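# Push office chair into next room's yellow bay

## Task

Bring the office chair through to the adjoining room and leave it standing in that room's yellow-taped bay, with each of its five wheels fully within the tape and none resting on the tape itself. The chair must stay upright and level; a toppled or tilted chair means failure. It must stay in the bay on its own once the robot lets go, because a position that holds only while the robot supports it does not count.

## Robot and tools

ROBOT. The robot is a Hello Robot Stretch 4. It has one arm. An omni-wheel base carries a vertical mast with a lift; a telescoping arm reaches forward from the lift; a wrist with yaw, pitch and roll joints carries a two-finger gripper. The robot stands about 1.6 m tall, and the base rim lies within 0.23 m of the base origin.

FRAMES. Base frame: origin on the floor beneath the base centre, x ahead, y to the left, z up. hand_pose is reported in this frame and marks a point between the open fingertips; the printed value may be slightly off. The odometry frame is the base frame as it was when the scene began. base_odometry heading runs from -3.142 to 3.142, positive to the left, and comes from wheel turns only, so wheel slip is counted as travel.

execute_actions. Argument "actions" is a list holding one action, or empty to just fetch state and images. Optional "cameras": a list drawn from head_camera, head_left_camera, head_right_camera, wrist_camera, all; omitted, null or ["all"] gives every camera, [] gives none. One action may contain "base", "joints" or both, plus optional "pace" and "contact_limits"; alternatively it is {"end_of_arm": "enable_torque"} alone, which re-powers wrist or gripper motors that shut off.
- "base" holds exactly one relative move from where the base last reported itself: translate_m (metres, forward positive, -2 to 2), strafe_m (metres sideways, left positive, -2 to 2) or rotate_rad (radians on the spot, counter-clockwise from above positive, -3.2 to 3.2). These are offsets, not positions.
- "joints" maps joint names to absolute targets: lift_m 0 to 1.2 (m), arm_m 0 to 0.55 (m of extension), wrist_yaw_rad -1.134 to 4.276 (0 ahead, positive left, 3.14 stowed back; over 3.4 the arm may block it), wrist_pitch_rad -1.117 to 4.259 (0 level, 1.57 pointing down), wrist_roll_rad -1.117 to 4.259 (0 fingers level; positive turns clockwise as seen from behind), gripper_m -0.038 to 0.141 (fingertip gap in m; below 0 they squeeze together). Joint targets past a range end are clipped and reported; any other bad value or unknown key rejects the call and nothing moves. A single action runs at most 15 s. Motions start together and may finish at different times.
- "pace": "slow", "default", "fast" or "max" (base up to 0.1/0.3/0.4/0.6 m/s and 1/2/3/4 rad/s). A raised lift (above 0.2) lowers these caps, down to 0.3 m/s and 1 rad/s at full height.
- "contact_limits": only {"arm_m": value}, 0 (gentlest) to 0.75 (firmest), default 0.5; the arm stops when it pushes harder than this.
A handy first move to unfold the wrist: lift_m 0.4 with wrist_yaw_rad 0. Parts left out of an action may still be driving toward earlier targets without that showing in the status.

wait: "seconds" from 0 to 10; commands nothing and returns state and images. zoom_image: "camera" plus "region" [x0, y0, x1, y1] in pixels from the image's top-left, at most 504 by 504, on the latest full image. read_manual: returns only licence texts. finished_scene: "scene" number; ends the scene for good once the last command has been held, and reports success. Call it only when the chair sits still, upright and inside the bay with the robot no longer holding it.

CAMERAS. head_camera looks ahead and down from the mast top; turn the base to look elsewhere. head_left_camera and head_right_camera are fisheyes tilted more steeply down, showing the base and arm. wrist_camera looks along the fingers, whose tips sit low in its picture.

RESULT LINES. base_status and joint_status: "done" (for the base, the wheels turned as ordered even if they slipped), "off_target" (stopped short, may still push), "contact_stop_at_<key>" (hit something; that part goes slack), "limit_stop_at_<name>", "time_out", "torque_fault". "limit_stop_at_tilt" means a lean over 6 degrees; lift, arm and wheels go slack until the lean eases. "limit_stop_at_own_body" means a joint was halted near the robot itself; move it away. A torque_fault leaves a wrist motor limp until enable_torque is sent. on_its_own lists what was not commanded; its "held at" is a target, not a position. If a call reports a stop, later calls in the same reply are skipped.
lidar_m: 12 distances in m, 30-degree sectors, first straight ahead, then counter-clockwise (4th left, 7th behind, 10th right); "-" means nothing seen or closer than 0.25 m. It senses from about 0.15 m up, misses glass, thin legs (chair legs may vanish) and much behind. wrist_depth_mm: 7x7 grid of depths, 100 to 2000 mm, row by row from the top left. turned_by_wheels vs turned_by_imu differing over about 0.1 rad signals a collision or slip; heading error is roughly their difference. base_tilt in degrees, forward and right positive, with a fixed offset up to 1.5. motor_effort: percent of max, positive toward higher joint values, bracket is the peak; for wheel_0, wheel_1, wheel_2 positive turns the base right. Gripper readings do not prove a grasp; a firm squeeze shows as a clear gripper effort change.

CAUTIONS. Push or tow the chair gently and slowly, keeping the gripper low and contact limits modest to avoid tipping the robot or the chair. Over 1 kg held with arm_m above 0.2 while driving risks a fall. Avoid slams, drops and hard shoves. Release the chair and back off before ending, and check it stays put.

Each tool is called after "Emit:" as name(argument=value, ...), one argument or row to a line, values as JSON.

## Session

Emit:
execute_actions(
  actions=[],
)

Scene clock: 0.00 s.
base_odometry: x=+0.000 y=+0.000 heading=+0.000 (m, m, rad; odometry frame)
turned_by_wheels: +0.000 (rad since the last result)
turned_by_imu: +0.000 (rad since the last result)
base_tilt: forward=+0.2 right=+0.4 (deg)
lidar_m: 0.85 0.92 0.92 0.99 1.45 1.29 2.08 1.58 1.53 1.09 0.82 0.79
base_status: not commanded
joint_positions: lift_m=+0.265 arm_m=+0.002 wrist_yaw_rad=+3.232 wrist_pitch_rad=+0.000 wrist_roll_rad=-0.002 gripper_m=+0.057
joint_status: not commanded
motor_effort: lift_m=+20 arm_m=-1 wrist_yaw_rad=+2 wrist_pitch_rad=-5 wrist_roll_rad=-1 gripper_m=-2 wheel_0=+1 wheel_1=-1 wheel_2=+0 (%)
hand_pose: x=-0.1225 y=+0.0610 z=+0.4430 quat_wxyz=(-0.045, +0.000, -0.001, +0.999) (m; base frame)
wrist_depth_mm: - 135 206 - - - - / - 109 134 - - - 1160 / - 112 134 - - - 1118 / - 131 159 - - - 1160 / 209 1661 - - - - - / 798 1618 206 1708 203 1499 1366 / 991 1008 1060 137 1060 1098 1118
pictures: head_camera, head_left_camera, head_right_camera, wrist_camera
Images, in order (width x height): head_camera 420x560, head_left_camera 420x672, head_right_camera 420x672, wrist_camera 616x392.

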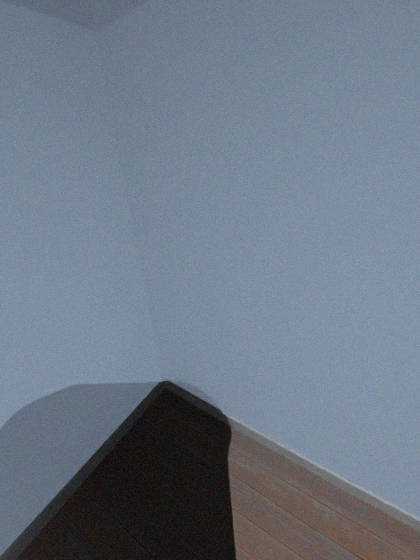

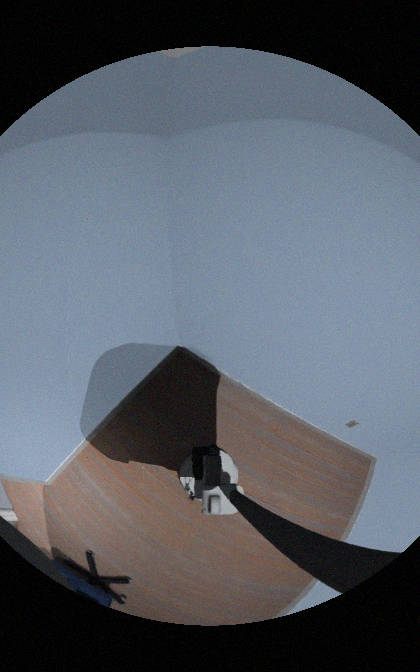

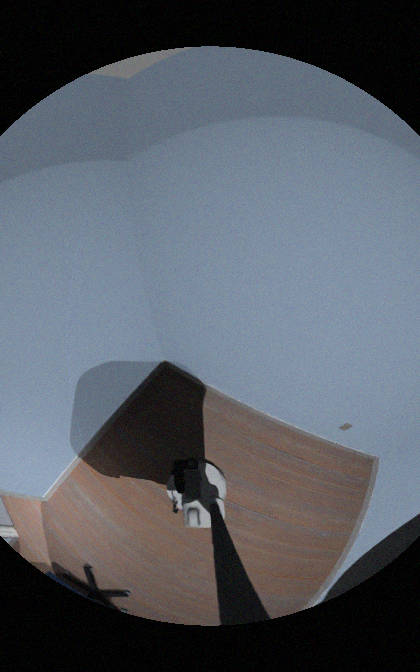

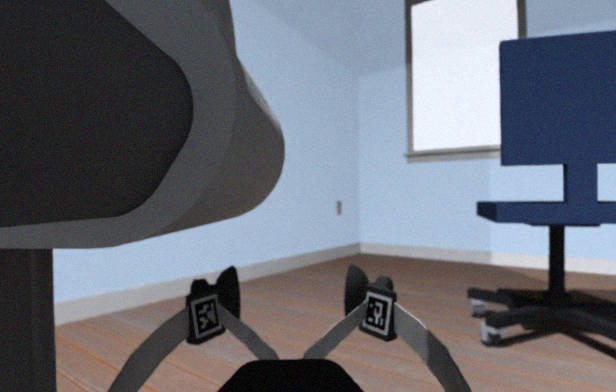

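Emit:
execute_actions(
  actions=[
    {"base":{"rotate_rad":1.03},"joints":{"lift_m":0.4,"wrist_yaw_rad":0,"gripper_m":0.14}},
  ],
  cameras=[],
)

Emit:
execute_actions(
  actions=[
    {"base":{"translate_m":-1.0},"joints":{"lift_m":0.08},"pace":"max"},
  ],
  cameras=[],
)

Emit:
execute_actions(
  actions=[
    {"base":{"strafe_m":1.6},"pace":"fast"},
  ],
)

Scene clock: 2.80 s.
base_odometry: x=+0.000 y=+0.000 heading=+1.030 (m, m, rad; odometry frame)
turned_by_wheels: +1.030 (rad since the last result)
turned_by_imu: +1.034 (rad since the last result)
base_tilt: forward=+0.2 right=+0.4 (deg)
lidar_m: 0.92 0.98 1.42 1.28 2.12 1.60 1.56 1.08 0.82 0.79 0.86 0.95
base_status: done
joint_positions: lift_m=+0.400 arm_m=+0.002 wrist_yaw_rad=+0.001 wrist_pitch_rad=+0.000 wrist_roll_rad=-0.002 gripper_m=+0.140
joint_status: all done
motor_effort: lift_m=+23(24) arm_m=-1(1) wrist_yaw_rad=-1(8) wrist_pitch_rad=-6(6) wrist_roll_rad=-1(1) gripper_m=+0(1) wheel_0=-1(8) wheel_1=-1(9) wheel_2=-1(12) (%)
hand_pose: x=+0.4613 y=-0.0872 z=+0.5779 quat_wxyz=(+1.000, -0.001, +0.000, +0.000) (m; base frame)
wrist_depth_mm: 715 707 699 699 691 691 691 / 707 707 707 699 699 699 691 / 707 707 699 707 676 691 691 / 715 707 707 707 691 699 691 / 715 699 699 707 699 691 699 / 707 206 707 699 699 699 683 / 715 715 707 136 699 691 699
pictures: none
No camera images: the call's "cameras" was empty. Leave "cameras" out to get every camera's image.

Scene clock: 6.13 s.
base_odometry: x=-0.515 y=-0.857 heading=+1.029 (m, m, rad; odometry frame)
turned_by_wheels: +0.000 (rad since the last result)
turned_by_imu: -0.004 (rad since the last result)
base_tilt: forward=+0.2 right=+0.4 (deg)
lidar_m: 1.91 2.06 1.56 1.85 0.74 0.58 0.57 0.61 0.74 0.74 0.78 1.15
base_status: done
joint_positions: lift_m=+0.080 arm_m=+0.002 wrist_yaw_rad=+0.000 wrist_pitch_rad=+0.000 wrist_roll_rad=-0.002 gripper_m=+0.140
joint_status: all done
motor_effort: lift_m=+19(23) arm_m=-1(1) wrist_yaw_rad=+0(1) wrist_pitch_rad=-6(7) wrist_roll_rad=-1(1) gripper_m=+1(1) wheel_0=-2(9) wheel_1=-2(10) wheel_2=-1(17) (%)
hand_pose: x=+0.4613 y=-0.0873 z=+0.2582 quat_wxyz=(+1.000, -0.001, +0.000, +0.000) (m; base frame)
wrist_depth_mm: 1708 1661 1661 1618 1661 1537 1042 / 1708 1661 1661 1618 1618 1499 1042 / 1661 1708 1661 1661 1661 1537 1008 / 1661 1661 1708 1661 1661 1537 1025 / 1708 1661 1661 1618 1661 1464 991 / 1060 206 1060 1060 878 878 931 / 699 661 699 137 707 654 699
pictures: none
No camera images: the call's "cameras" was empty. Leave "cameras" out to get every camera's image.

Scene clock: 11.27 s.
base_odometry: x=-1.886 y=-0.032 heading=+1.029 (m, m, rad; odometry frame)
turned_by_wheels: +0.000 (rad since the last result)
turned_by_imu: +0.003 (rad since the last result)
base_tilt: forward=+0.3 right=+0.4 (deg)
lidar_m: 0.81 1.89 1.40 1.37 0.62 0.48 0.47 0.50 0.71 2.32 2.47 0.95
base_status: done
joint_positions: lift_m=+0.080 arm_m=+0.002 wrist_yaw_rad=+0.000 wrist_pitch_rad=+0.000 wrist_roll_rad=-0.002 gripper_m=+0.140
joint_status: not commanded
motor_effort: lift_m=+19(19) arm_m=-1(1) wrist_yaw_rad=+0(1) wrist_pitch_rad=-5(6) wrist_roll_rad=-1(1) gripper_m=+1(1) wheel_0=+1(13) wheel_1=+0(12) wheel_2=+0(2) (%)
hand_pose: x=+0.4613 y=-0.0873 z=+0.2582 quat_wxyz=(+1.000, -0.001, +0.000, +0.000) (m; base frame)
wrist_depth_mm: 1756 1708 - - 842 1708 1708 / 1756 1808 - 1078 1708 1708 1756 / 1863 1808 661 683 1756 1756 1708 / 1808 1808 - - 1708 1756 1708 / 1808 1756 1756 - 1708 1756 1756 / 1042 206 768 820 676 866 1008 / 707 661 559 136 661 661 691
pictures: head_camera, head_left_camera, head_right_camera, wrist_camera
Images, in order (width x height): head_camera 420x560, head_left_camera 420x672, head_right_camera 420x672, wrist_camera 616x392.

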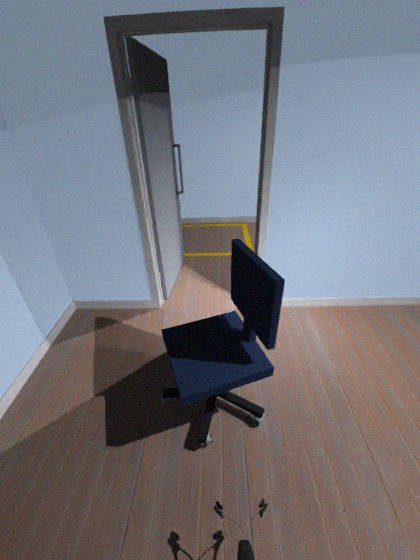

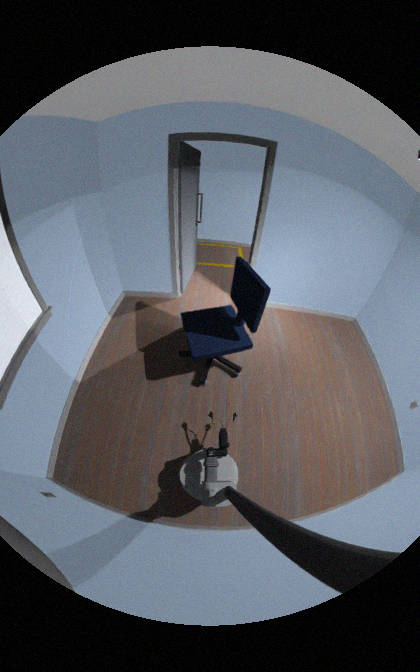

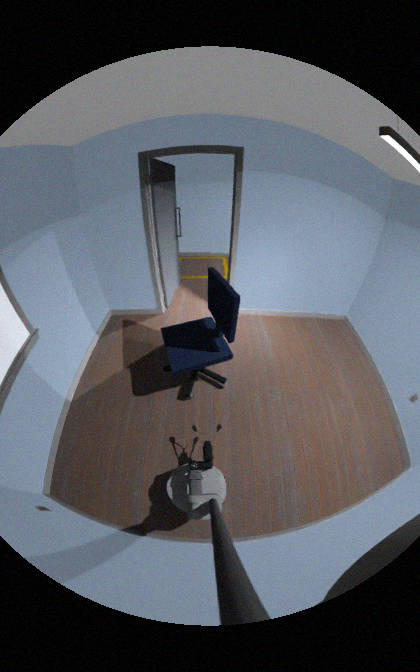

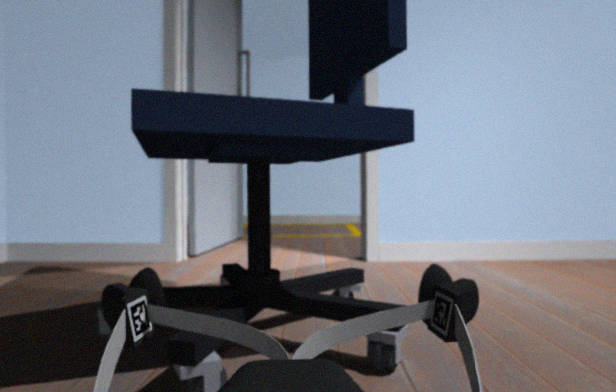

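Column is at about (1.1, -0.02), in line with the door.

Emit:
execute_actions(
  actions=[
    {"base":{"translate_m":0.46},"joints":{"arm_m":0.25,"wrist_yaw_rad":0.25}},
  ],
  cameras=["wrist_camera"],
)

Emit:
execute_actions(
  actions=[
    {"base":{"translate_m":0.45},"joints":{"gripper_m":-0.02}},
  ],
)

Scene clock: 14.60 s.
base_odometry: x=-1.650 y=+0.362 heading=+1.030 (m, m, rad; odometry frame)
turned_by_wheels: +0.001 (rad since the last result)
turned_by_imu: +0.002 (rad since the last result)
base_tilt: forward=+0.2 right=+0.4 (deg)
lidar_m: 0.35 0.38 1.37 1.33 1.25 0.94 0.93 0.99 1.38 2.36 2.11 0.45
base_status: done
joint_positions: lift_m=+0.080 arm_m=+0.249 wrist_yaw_rad=+0.253 wrist_pitch_rad=+0.000 wrist_roll_rad=-0.002 gripper_m=+0.140
joint_status: all done
motor_effort: lift_m=+19(19) arm_m=+5(5) wrist_yaw_rad=-9(7) wrist_pitch_rad=-7(7) wrist_roll_rad=-1(1) gripper_m=+1(1) wheel_0=+9(10) wheel_1=+6(7) wheel_2=-5(11) (%)
hand_pose: x=+0.7213 y=-0.0124 z=+0.2582 quat_wxyz=(+0.992, -0.001, +0.000, +0.126) (m; base frame)
wrist_depth_mm: 193 175 138 143 178 210 224 / 329 334 139 143 345 345 917 / 1397 1255 139 143 - - 917 / 1366 1255 139 143 - - 917 / 1366 1281 140 143 - 1921 931 / 1042 206 141 143 201 1008 904 / 691 654 141 136 691 647 683
pictures: wrist_camera
Images, in order (width x height): wrist_camera 616x392.

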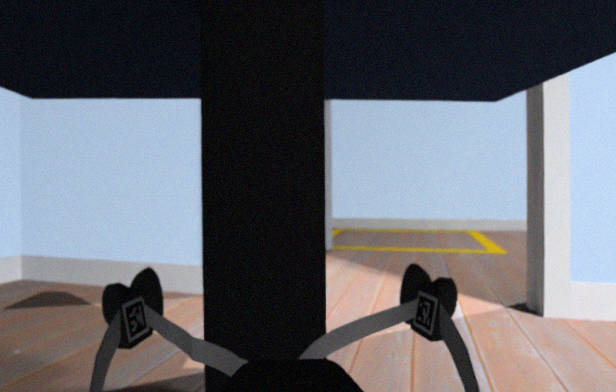

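Scene clock: 17.57 s.
base_odometry: x=-1.418 y=+0.747 heading=+1.029 (m, m, rad; odometry frame)
turned_by_wheels: -0.001 (rad since the last result)
turned_by_imu: -0.004 (rad since the last result)
base_tilt: forward=+0.2 right=+0.4 (deg)
lidar_m: 0.38 0.38 1.37 1.30 1.40 1.42 1.37 1.44 2.06 2.39 1.51 0.41
base_status: done
joint_positions: lift_m=+0.080 arm_m=+0.249 wrist_yaw_rad=+0.241 wrist_pitch_rad=+0.000 wrist_roll_rad=-0.002 gripper_m=-0.020
joint_status: all done
on_its_own: wrist_yaw_rad is at rest, and its effort (+28) is outside its rest range (-13 to +13)
motor_effort: lift_m=+19(19) arm_m=+5(5) wrist_yaw_rad=+28(35) wrist_pitch_rad=-5(7) wrist_roll_rad=-1(1) gripper_m=-12(17) wheel_0=+0(16) wheel_1=+3(13) wheel_2=-11(25) (%)
hand_pose: x=+0.7211 y=-0.0161 z=+0.2582 quat_wxyz=(+0.993, -0.001, +0.000, +0.120) (m; base frame)
wrist_depth_mm: 219 175 155 115 178 177 224 / 768 336 222 115 343 345 - / 778 788 904 115 - - - / 778 788 891 115 - - - / 778 788 891 115 - 1921 1863 / 768 798 173 116 179 1025 991 / 683 627 404 115 609 615 676
pictures: head_camera, head_left_camera, head_right_camera, wrist_camera
Images, in order (width x height): head_camera 420x560, head_left_camera 420x672, head_right_camera 420x672, wrist_camera 616x392.

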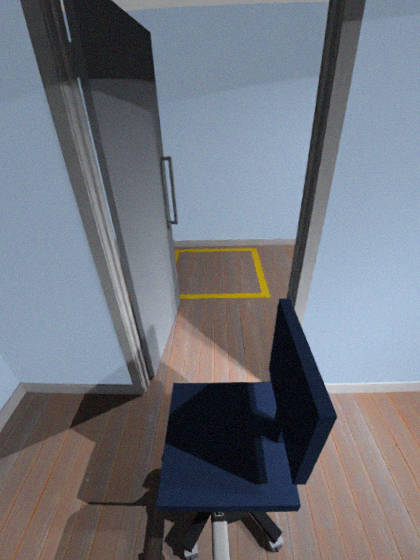

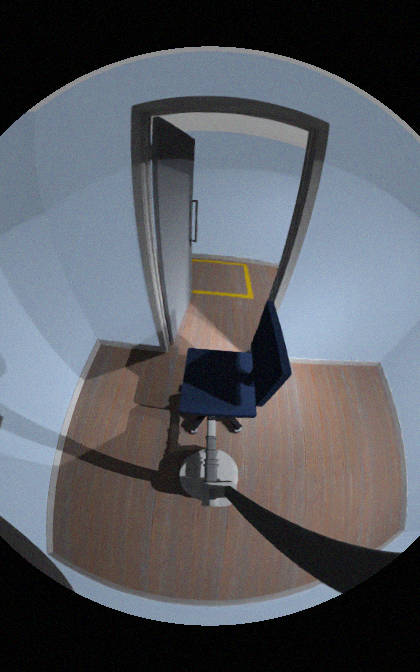

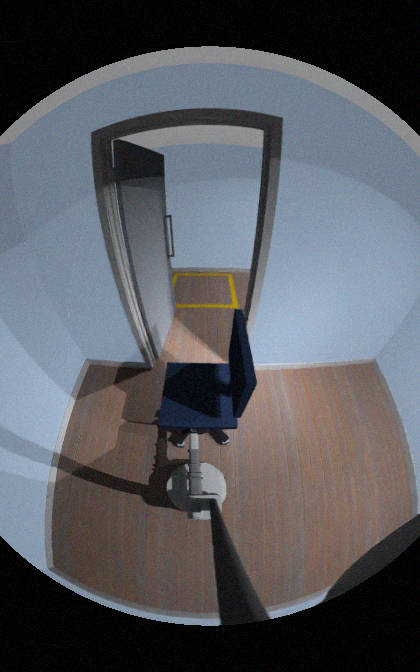

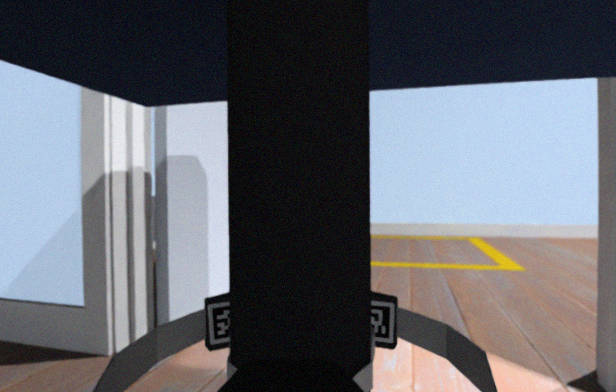

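Emit:
execute_actions(
  actions=[
    {"base":{"translate_m":0.95}},
  ],
  cameras=["head_camera"],
)

Emit:
execute_actions(
  actions=[
    {"base":{"strafe_m":-0.06},"pace":"slow"},
  ],
  cameras=[],
)

Emit:
execute_actions(
  actions=[
    {"base":{"translate_m":1.17}},
  ],
)

Scene clock: 23.40 s.
base_odometry: x=-0.928 y=+1.561 heading=+1.029 (m, m, rad; odometry frame)
turned_by_wheels: +0.000 (rad since the last result)
turned_by_imu: -0.003 (rad since the last result)
base_tilt: forward=+0.2 right=+0.4 (deg)
lidar_m: 0.29 0.47 0.48 0.90 1.36 1.93 2.32 2.47 2.51 0.60 0.43 0.32
base_status: done
joint_positions: lift_m=+0.080 arm_m=+0.249 wrist_yaw_rad=+0.244 wrist_pitch_rad=+0.000 wrist_roll_rad=-0.002 gripper_m=-0.020
joint_status: not commanded
on_its_own: wrist_yaw_rad is at rest, and its effort (+17) is outside its rest range (-13 to +13)
motor_effort: lift_m=+19(19) arm_m=+5(5) wrist_yaw_rad=+17(29) wrist_pitch_rad=-7(7) wrist_roll_rad=-1(1) gripper_m=-13(13) wheel_0=+1(7) wheel_1=+3(9) wheel_2=-8(22) (%)
hand_pose: x=+0.7211 y=-0.0151 z=+0.2582 quat_wxyz=(+0.993, -0.001, +0.000, +0.122) (m; base frame)
wrist_depth_mm: 216 175 155 114 178 178 224 / 433 504 281 115 343 1661 1661 / 449 564 668 115 1808 1756 1661 / 452 564 668 115 1863 1708 1661 / 449 569 676 116 1708 1756 1618 / 449 564 174 116 182 1008 1008 / 455 160 296 115 647 647 683
pictures: head_camera
Images, in order (width x height): head_camera 420x560.

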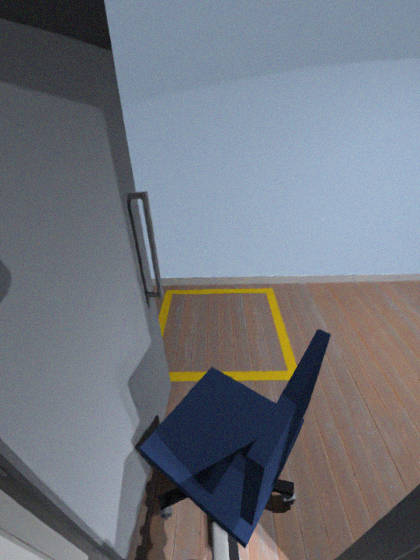

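Scene clock: 25.13 s.
base_odometry: x=-0.877 y=+1.530 heading=+1.031 (m, m, rad; odometry frame)
turned_by_wheels: +0.002 (rad since the last result)
turned_by_imu: +0.003 (rad since the last result)
base_tilt: forward=+0.3 right=+0.4 (deg)
lidar_m: 0.30 0.45 0.53 0.90 1.44 2.02 2.33 2.47 2.45 0.58 0.38 0.32
base_status: done
joint_positions: lift_m=+0.080 arm_m=+0.249 wrist_yaw_rad=+0.265 wrist_pitch_rad=+0.001 wrist_roll_rad=-0.002 gripper_m=-0.020
joint_status: not commanded
on_its_own: wrist_yaw_rad is at rest, and its effort (-42) is outside its rest range (-13 to +13)
motor_effort: lift_m=+19(19) arm_m=+5(5) wrist_yaw_rad=-42(42) wrist_pitch_rad=-7(7) wrist_roll_rad=-1(1) gripper_m=-13(15) wheel_0=+18(21) wheel_1=+1(7) wheel_2=+6(5) (%)
hand_pose: x=+0.7214 y=-0.0087 z=+0.2581 quat_wxyz=(+0.991, -0.001, +0.000, +0.132) (m; base frame)
wrist_depth_mm: 173 174 122 121 178 179 225 / 462 334 122 121 343 1661 1618 / 484 609 122 122 1808 1708 1618 / 484 615 122 121 1863 1756 1618 / 488 609 123 121 1756 1661 1618 / 484 591 123 121 946 1025 991 / 477 415 124 118 654 647 668
pictures: none
No camera images: the call's "cameras" was empty. Leave "cameras" out to get every camera's image.

Scene clock: 30.50 s.
base_odometry: x=-0.274 y=+2.533 heading=+1.030 (m, m, rad; odometry frame)
turned_by_wheels: -0.001 (rad since the last result)
turned_by_imu: -0.014 (rad since the last result)
base_tilt: forward=+0.2 right=+0.5 (deg)
lidar_m: 0.30 0.49 1.34 0.28 0.25 0.52 3.55 0.93 1.27 2.44 1.70 0.35
base_status: done
joint_positions: lift_m=+0.080 arm_m=+0.249 wrist_yaw_rad=+0.238 wrist_pitch_rad=+0.000 wrist_roll_rad=-0.002 gripper_m=-0.020
joint_status: not commanded
on_its_own: wrist_yaw_rad is at rest, and its effort (+34) is outside its rest range (-13 to +13)
motor_effort: lift_m=+19(19) arm_m=+5(5) wrist_yaw_rad=+34(42) wrist_pitch_rad=-6(7) wrist_roll_rad=-1(1) gripper_m=-11(14) wheel_0=-4(19) wheel_1=+2(13) wheel_2=-12(26) (%)
hand_pose: x=+0.7210 y=-0.0169 z=+0.2582 quat_wxyz=(+0.993, -0.001, +0.000, +0.119) (m; base frame)
wrist_depth_mm: 173 175 155 115 167 178 223 / 904 831 279 115 310 676 661 / 904 866 820 115 715 691 676 / 917 842 820 115 715 683 661 / 904 866 809 115 723 691 668 / 904 842 171 116 178 699 668 / 691 158 296 115 615 615 647
pictures: head_camera, head_left_camera, head_right_camera, wrist_camera
Images, in order (width x height): head_camera 420x560, head_left_camera 420x672, head_right_camera 420x672, wrist_camera 616x392.

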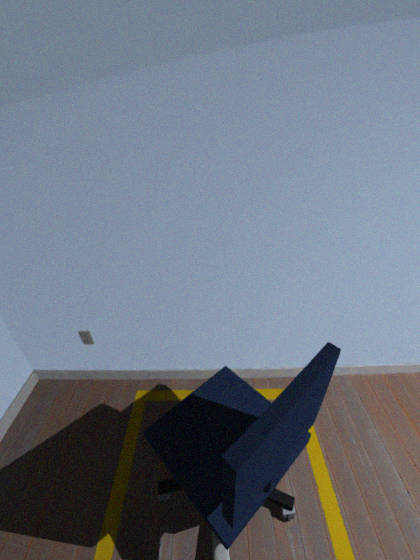

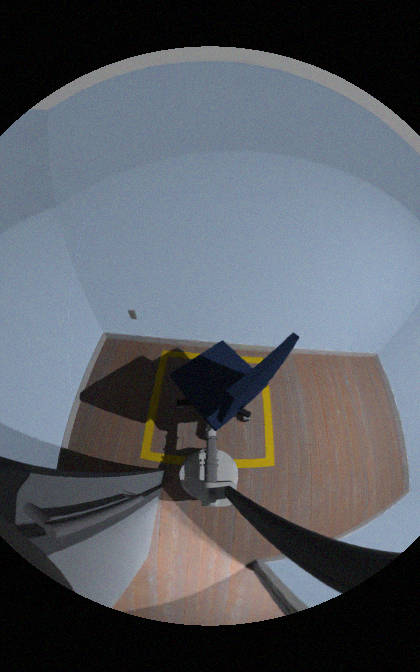

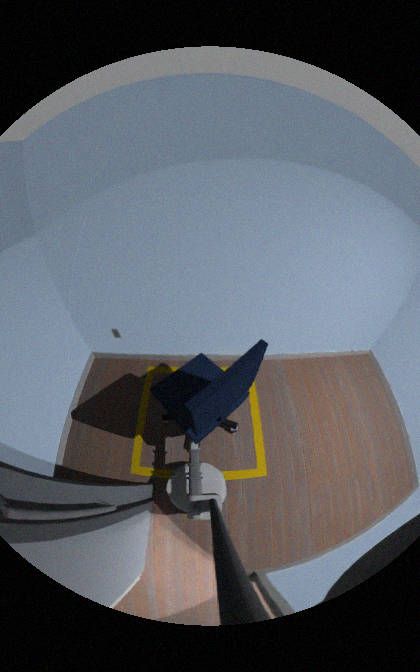

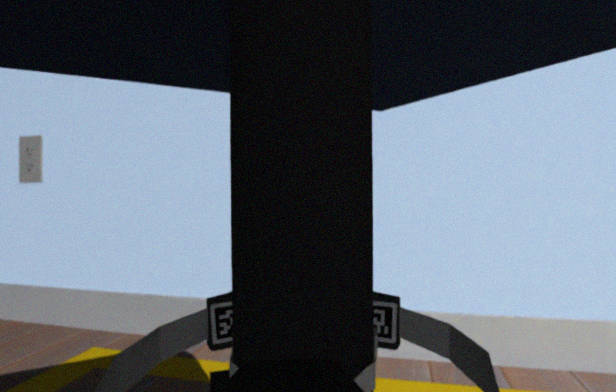

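Emit:
execute_actions(
  actions=[
    {"joints":{"gripper_m":0.14,"wrist_yaw_rad":0.18}},
  ],
  cameras=[],
)

Emit:
execute_actions(
  actions=[
    {"joints":{"arm_m":0.01}},
  ],
  cameras=[],
)

Emit:
finished_scene(
  scene=2,
)

Scene clock: 33.40 s.
base_odometry: x=-0.274 y=+2.533 heading=+1.031 (m, m, rad; odometry frame)
turned_by_wheels: +0.001 (rad since the last result)
turned_by_imu: +0.001 (rad since the last result)
base_tilt: forward=+0.3 right=+0.4 (deg)
lidar_m: 0.30 0.52 1.33 0.26 0.26 0.56 3.54 0.94 1.26 2.42 1.69 0.38
base_status: not commanded
joint_positions: lift_m=+0.080 arm_m=+0.249 wrist_yaw_rad=+0.176 wrist_pitch_rad=+0.000 wrist_roll_rad=-0.002 gripper_m=+0.140
joint_status: all done
motor_effort: lift_m=+19(19) arm_m=+3(5) wrist_yaw_rad=+11(30) wrist_pitch_rad=-4(9) wrist_roll_rad=+0(1) gripper_m=+1(16) wheel_0=-1(4) wheel_1=+2(2) wheel_2=-2(13) (%)
hand_pose: x=+0.7197 y=-0.0355 z=+0.2583 quat_wxyz=(+0.996, -0.001, +0.000, +0.088) (m; base frame)
wrist_depth_mm: 173 175 154 129 177 177 224 / 854 334 221 129 345 691 668 / 866 842 778 129 741 707 683 / 878 831 798 130 741 707 676 / 878 831 798 130 732 707 683 / 866 211 172 129 715 699 683 / 699 654 154 128 661 647 668
pictures: none
No camera images: the call's "cameras" was empty. Leave "cameras" out to get every camera's image.

Scene clock: 35.23 s.
base_odometry: x=-0.274 y=+2.533 heading=+1.031 (m, m, rad; odometry frame)
turned_by_wheels: +0.000 (rad since the last result)
turned_by_imu: +0.000 (rad since the last result)
base_tilt: forward=+0.2 right=+0.4 (deg)
lidar_m: 0.28 0.51 1.32 0.27 0.27 0.56 3.55 0.94 1.28 2.44 1.70 0.39
base_status: not commanded
joint_positions: lift_m=+0.080 arm_m=+0.011 wrist_yaw_rad=+0.180 wrist_pitch_rad=+0.000 wrist_roll_rad=-0.002 gripper_m=+0.140
joint_status: all done
motor_effort: lift_m=+19(19) arm_m=-5(5) wrist_yaw_rad=-1(12) wrist_pitch_rad=-6(6) wrist_roll_rad=-1(1) gripper_m=+1(1) wheel_0=-1(1) wheel_1=+2(2) wheel_2=-2(2) (%)
hand_pose: x=+0.4812 y=-0.0344 z=+0.2582 quat_wxyz=(+0.996, -0.001, +0.000, +0.090) (m; base frame)
wrist_depth_mm: 246 215 217 218 220 218 218 / 768 325 322 268 294 336 330 / 1138 1078 1042 377 691 917 878 / 1138 1078 1025 991 960 931 891 / 1160 1098 1042 991 946 931 878 / 1060 206 1008 591 375 842 878 / 699 668 668 136 452 517 691
pictures: none
No camera images: the call's "cameras" was empty. Leave "cameras" out to get every camera's image.

The scene is finished: the task was done.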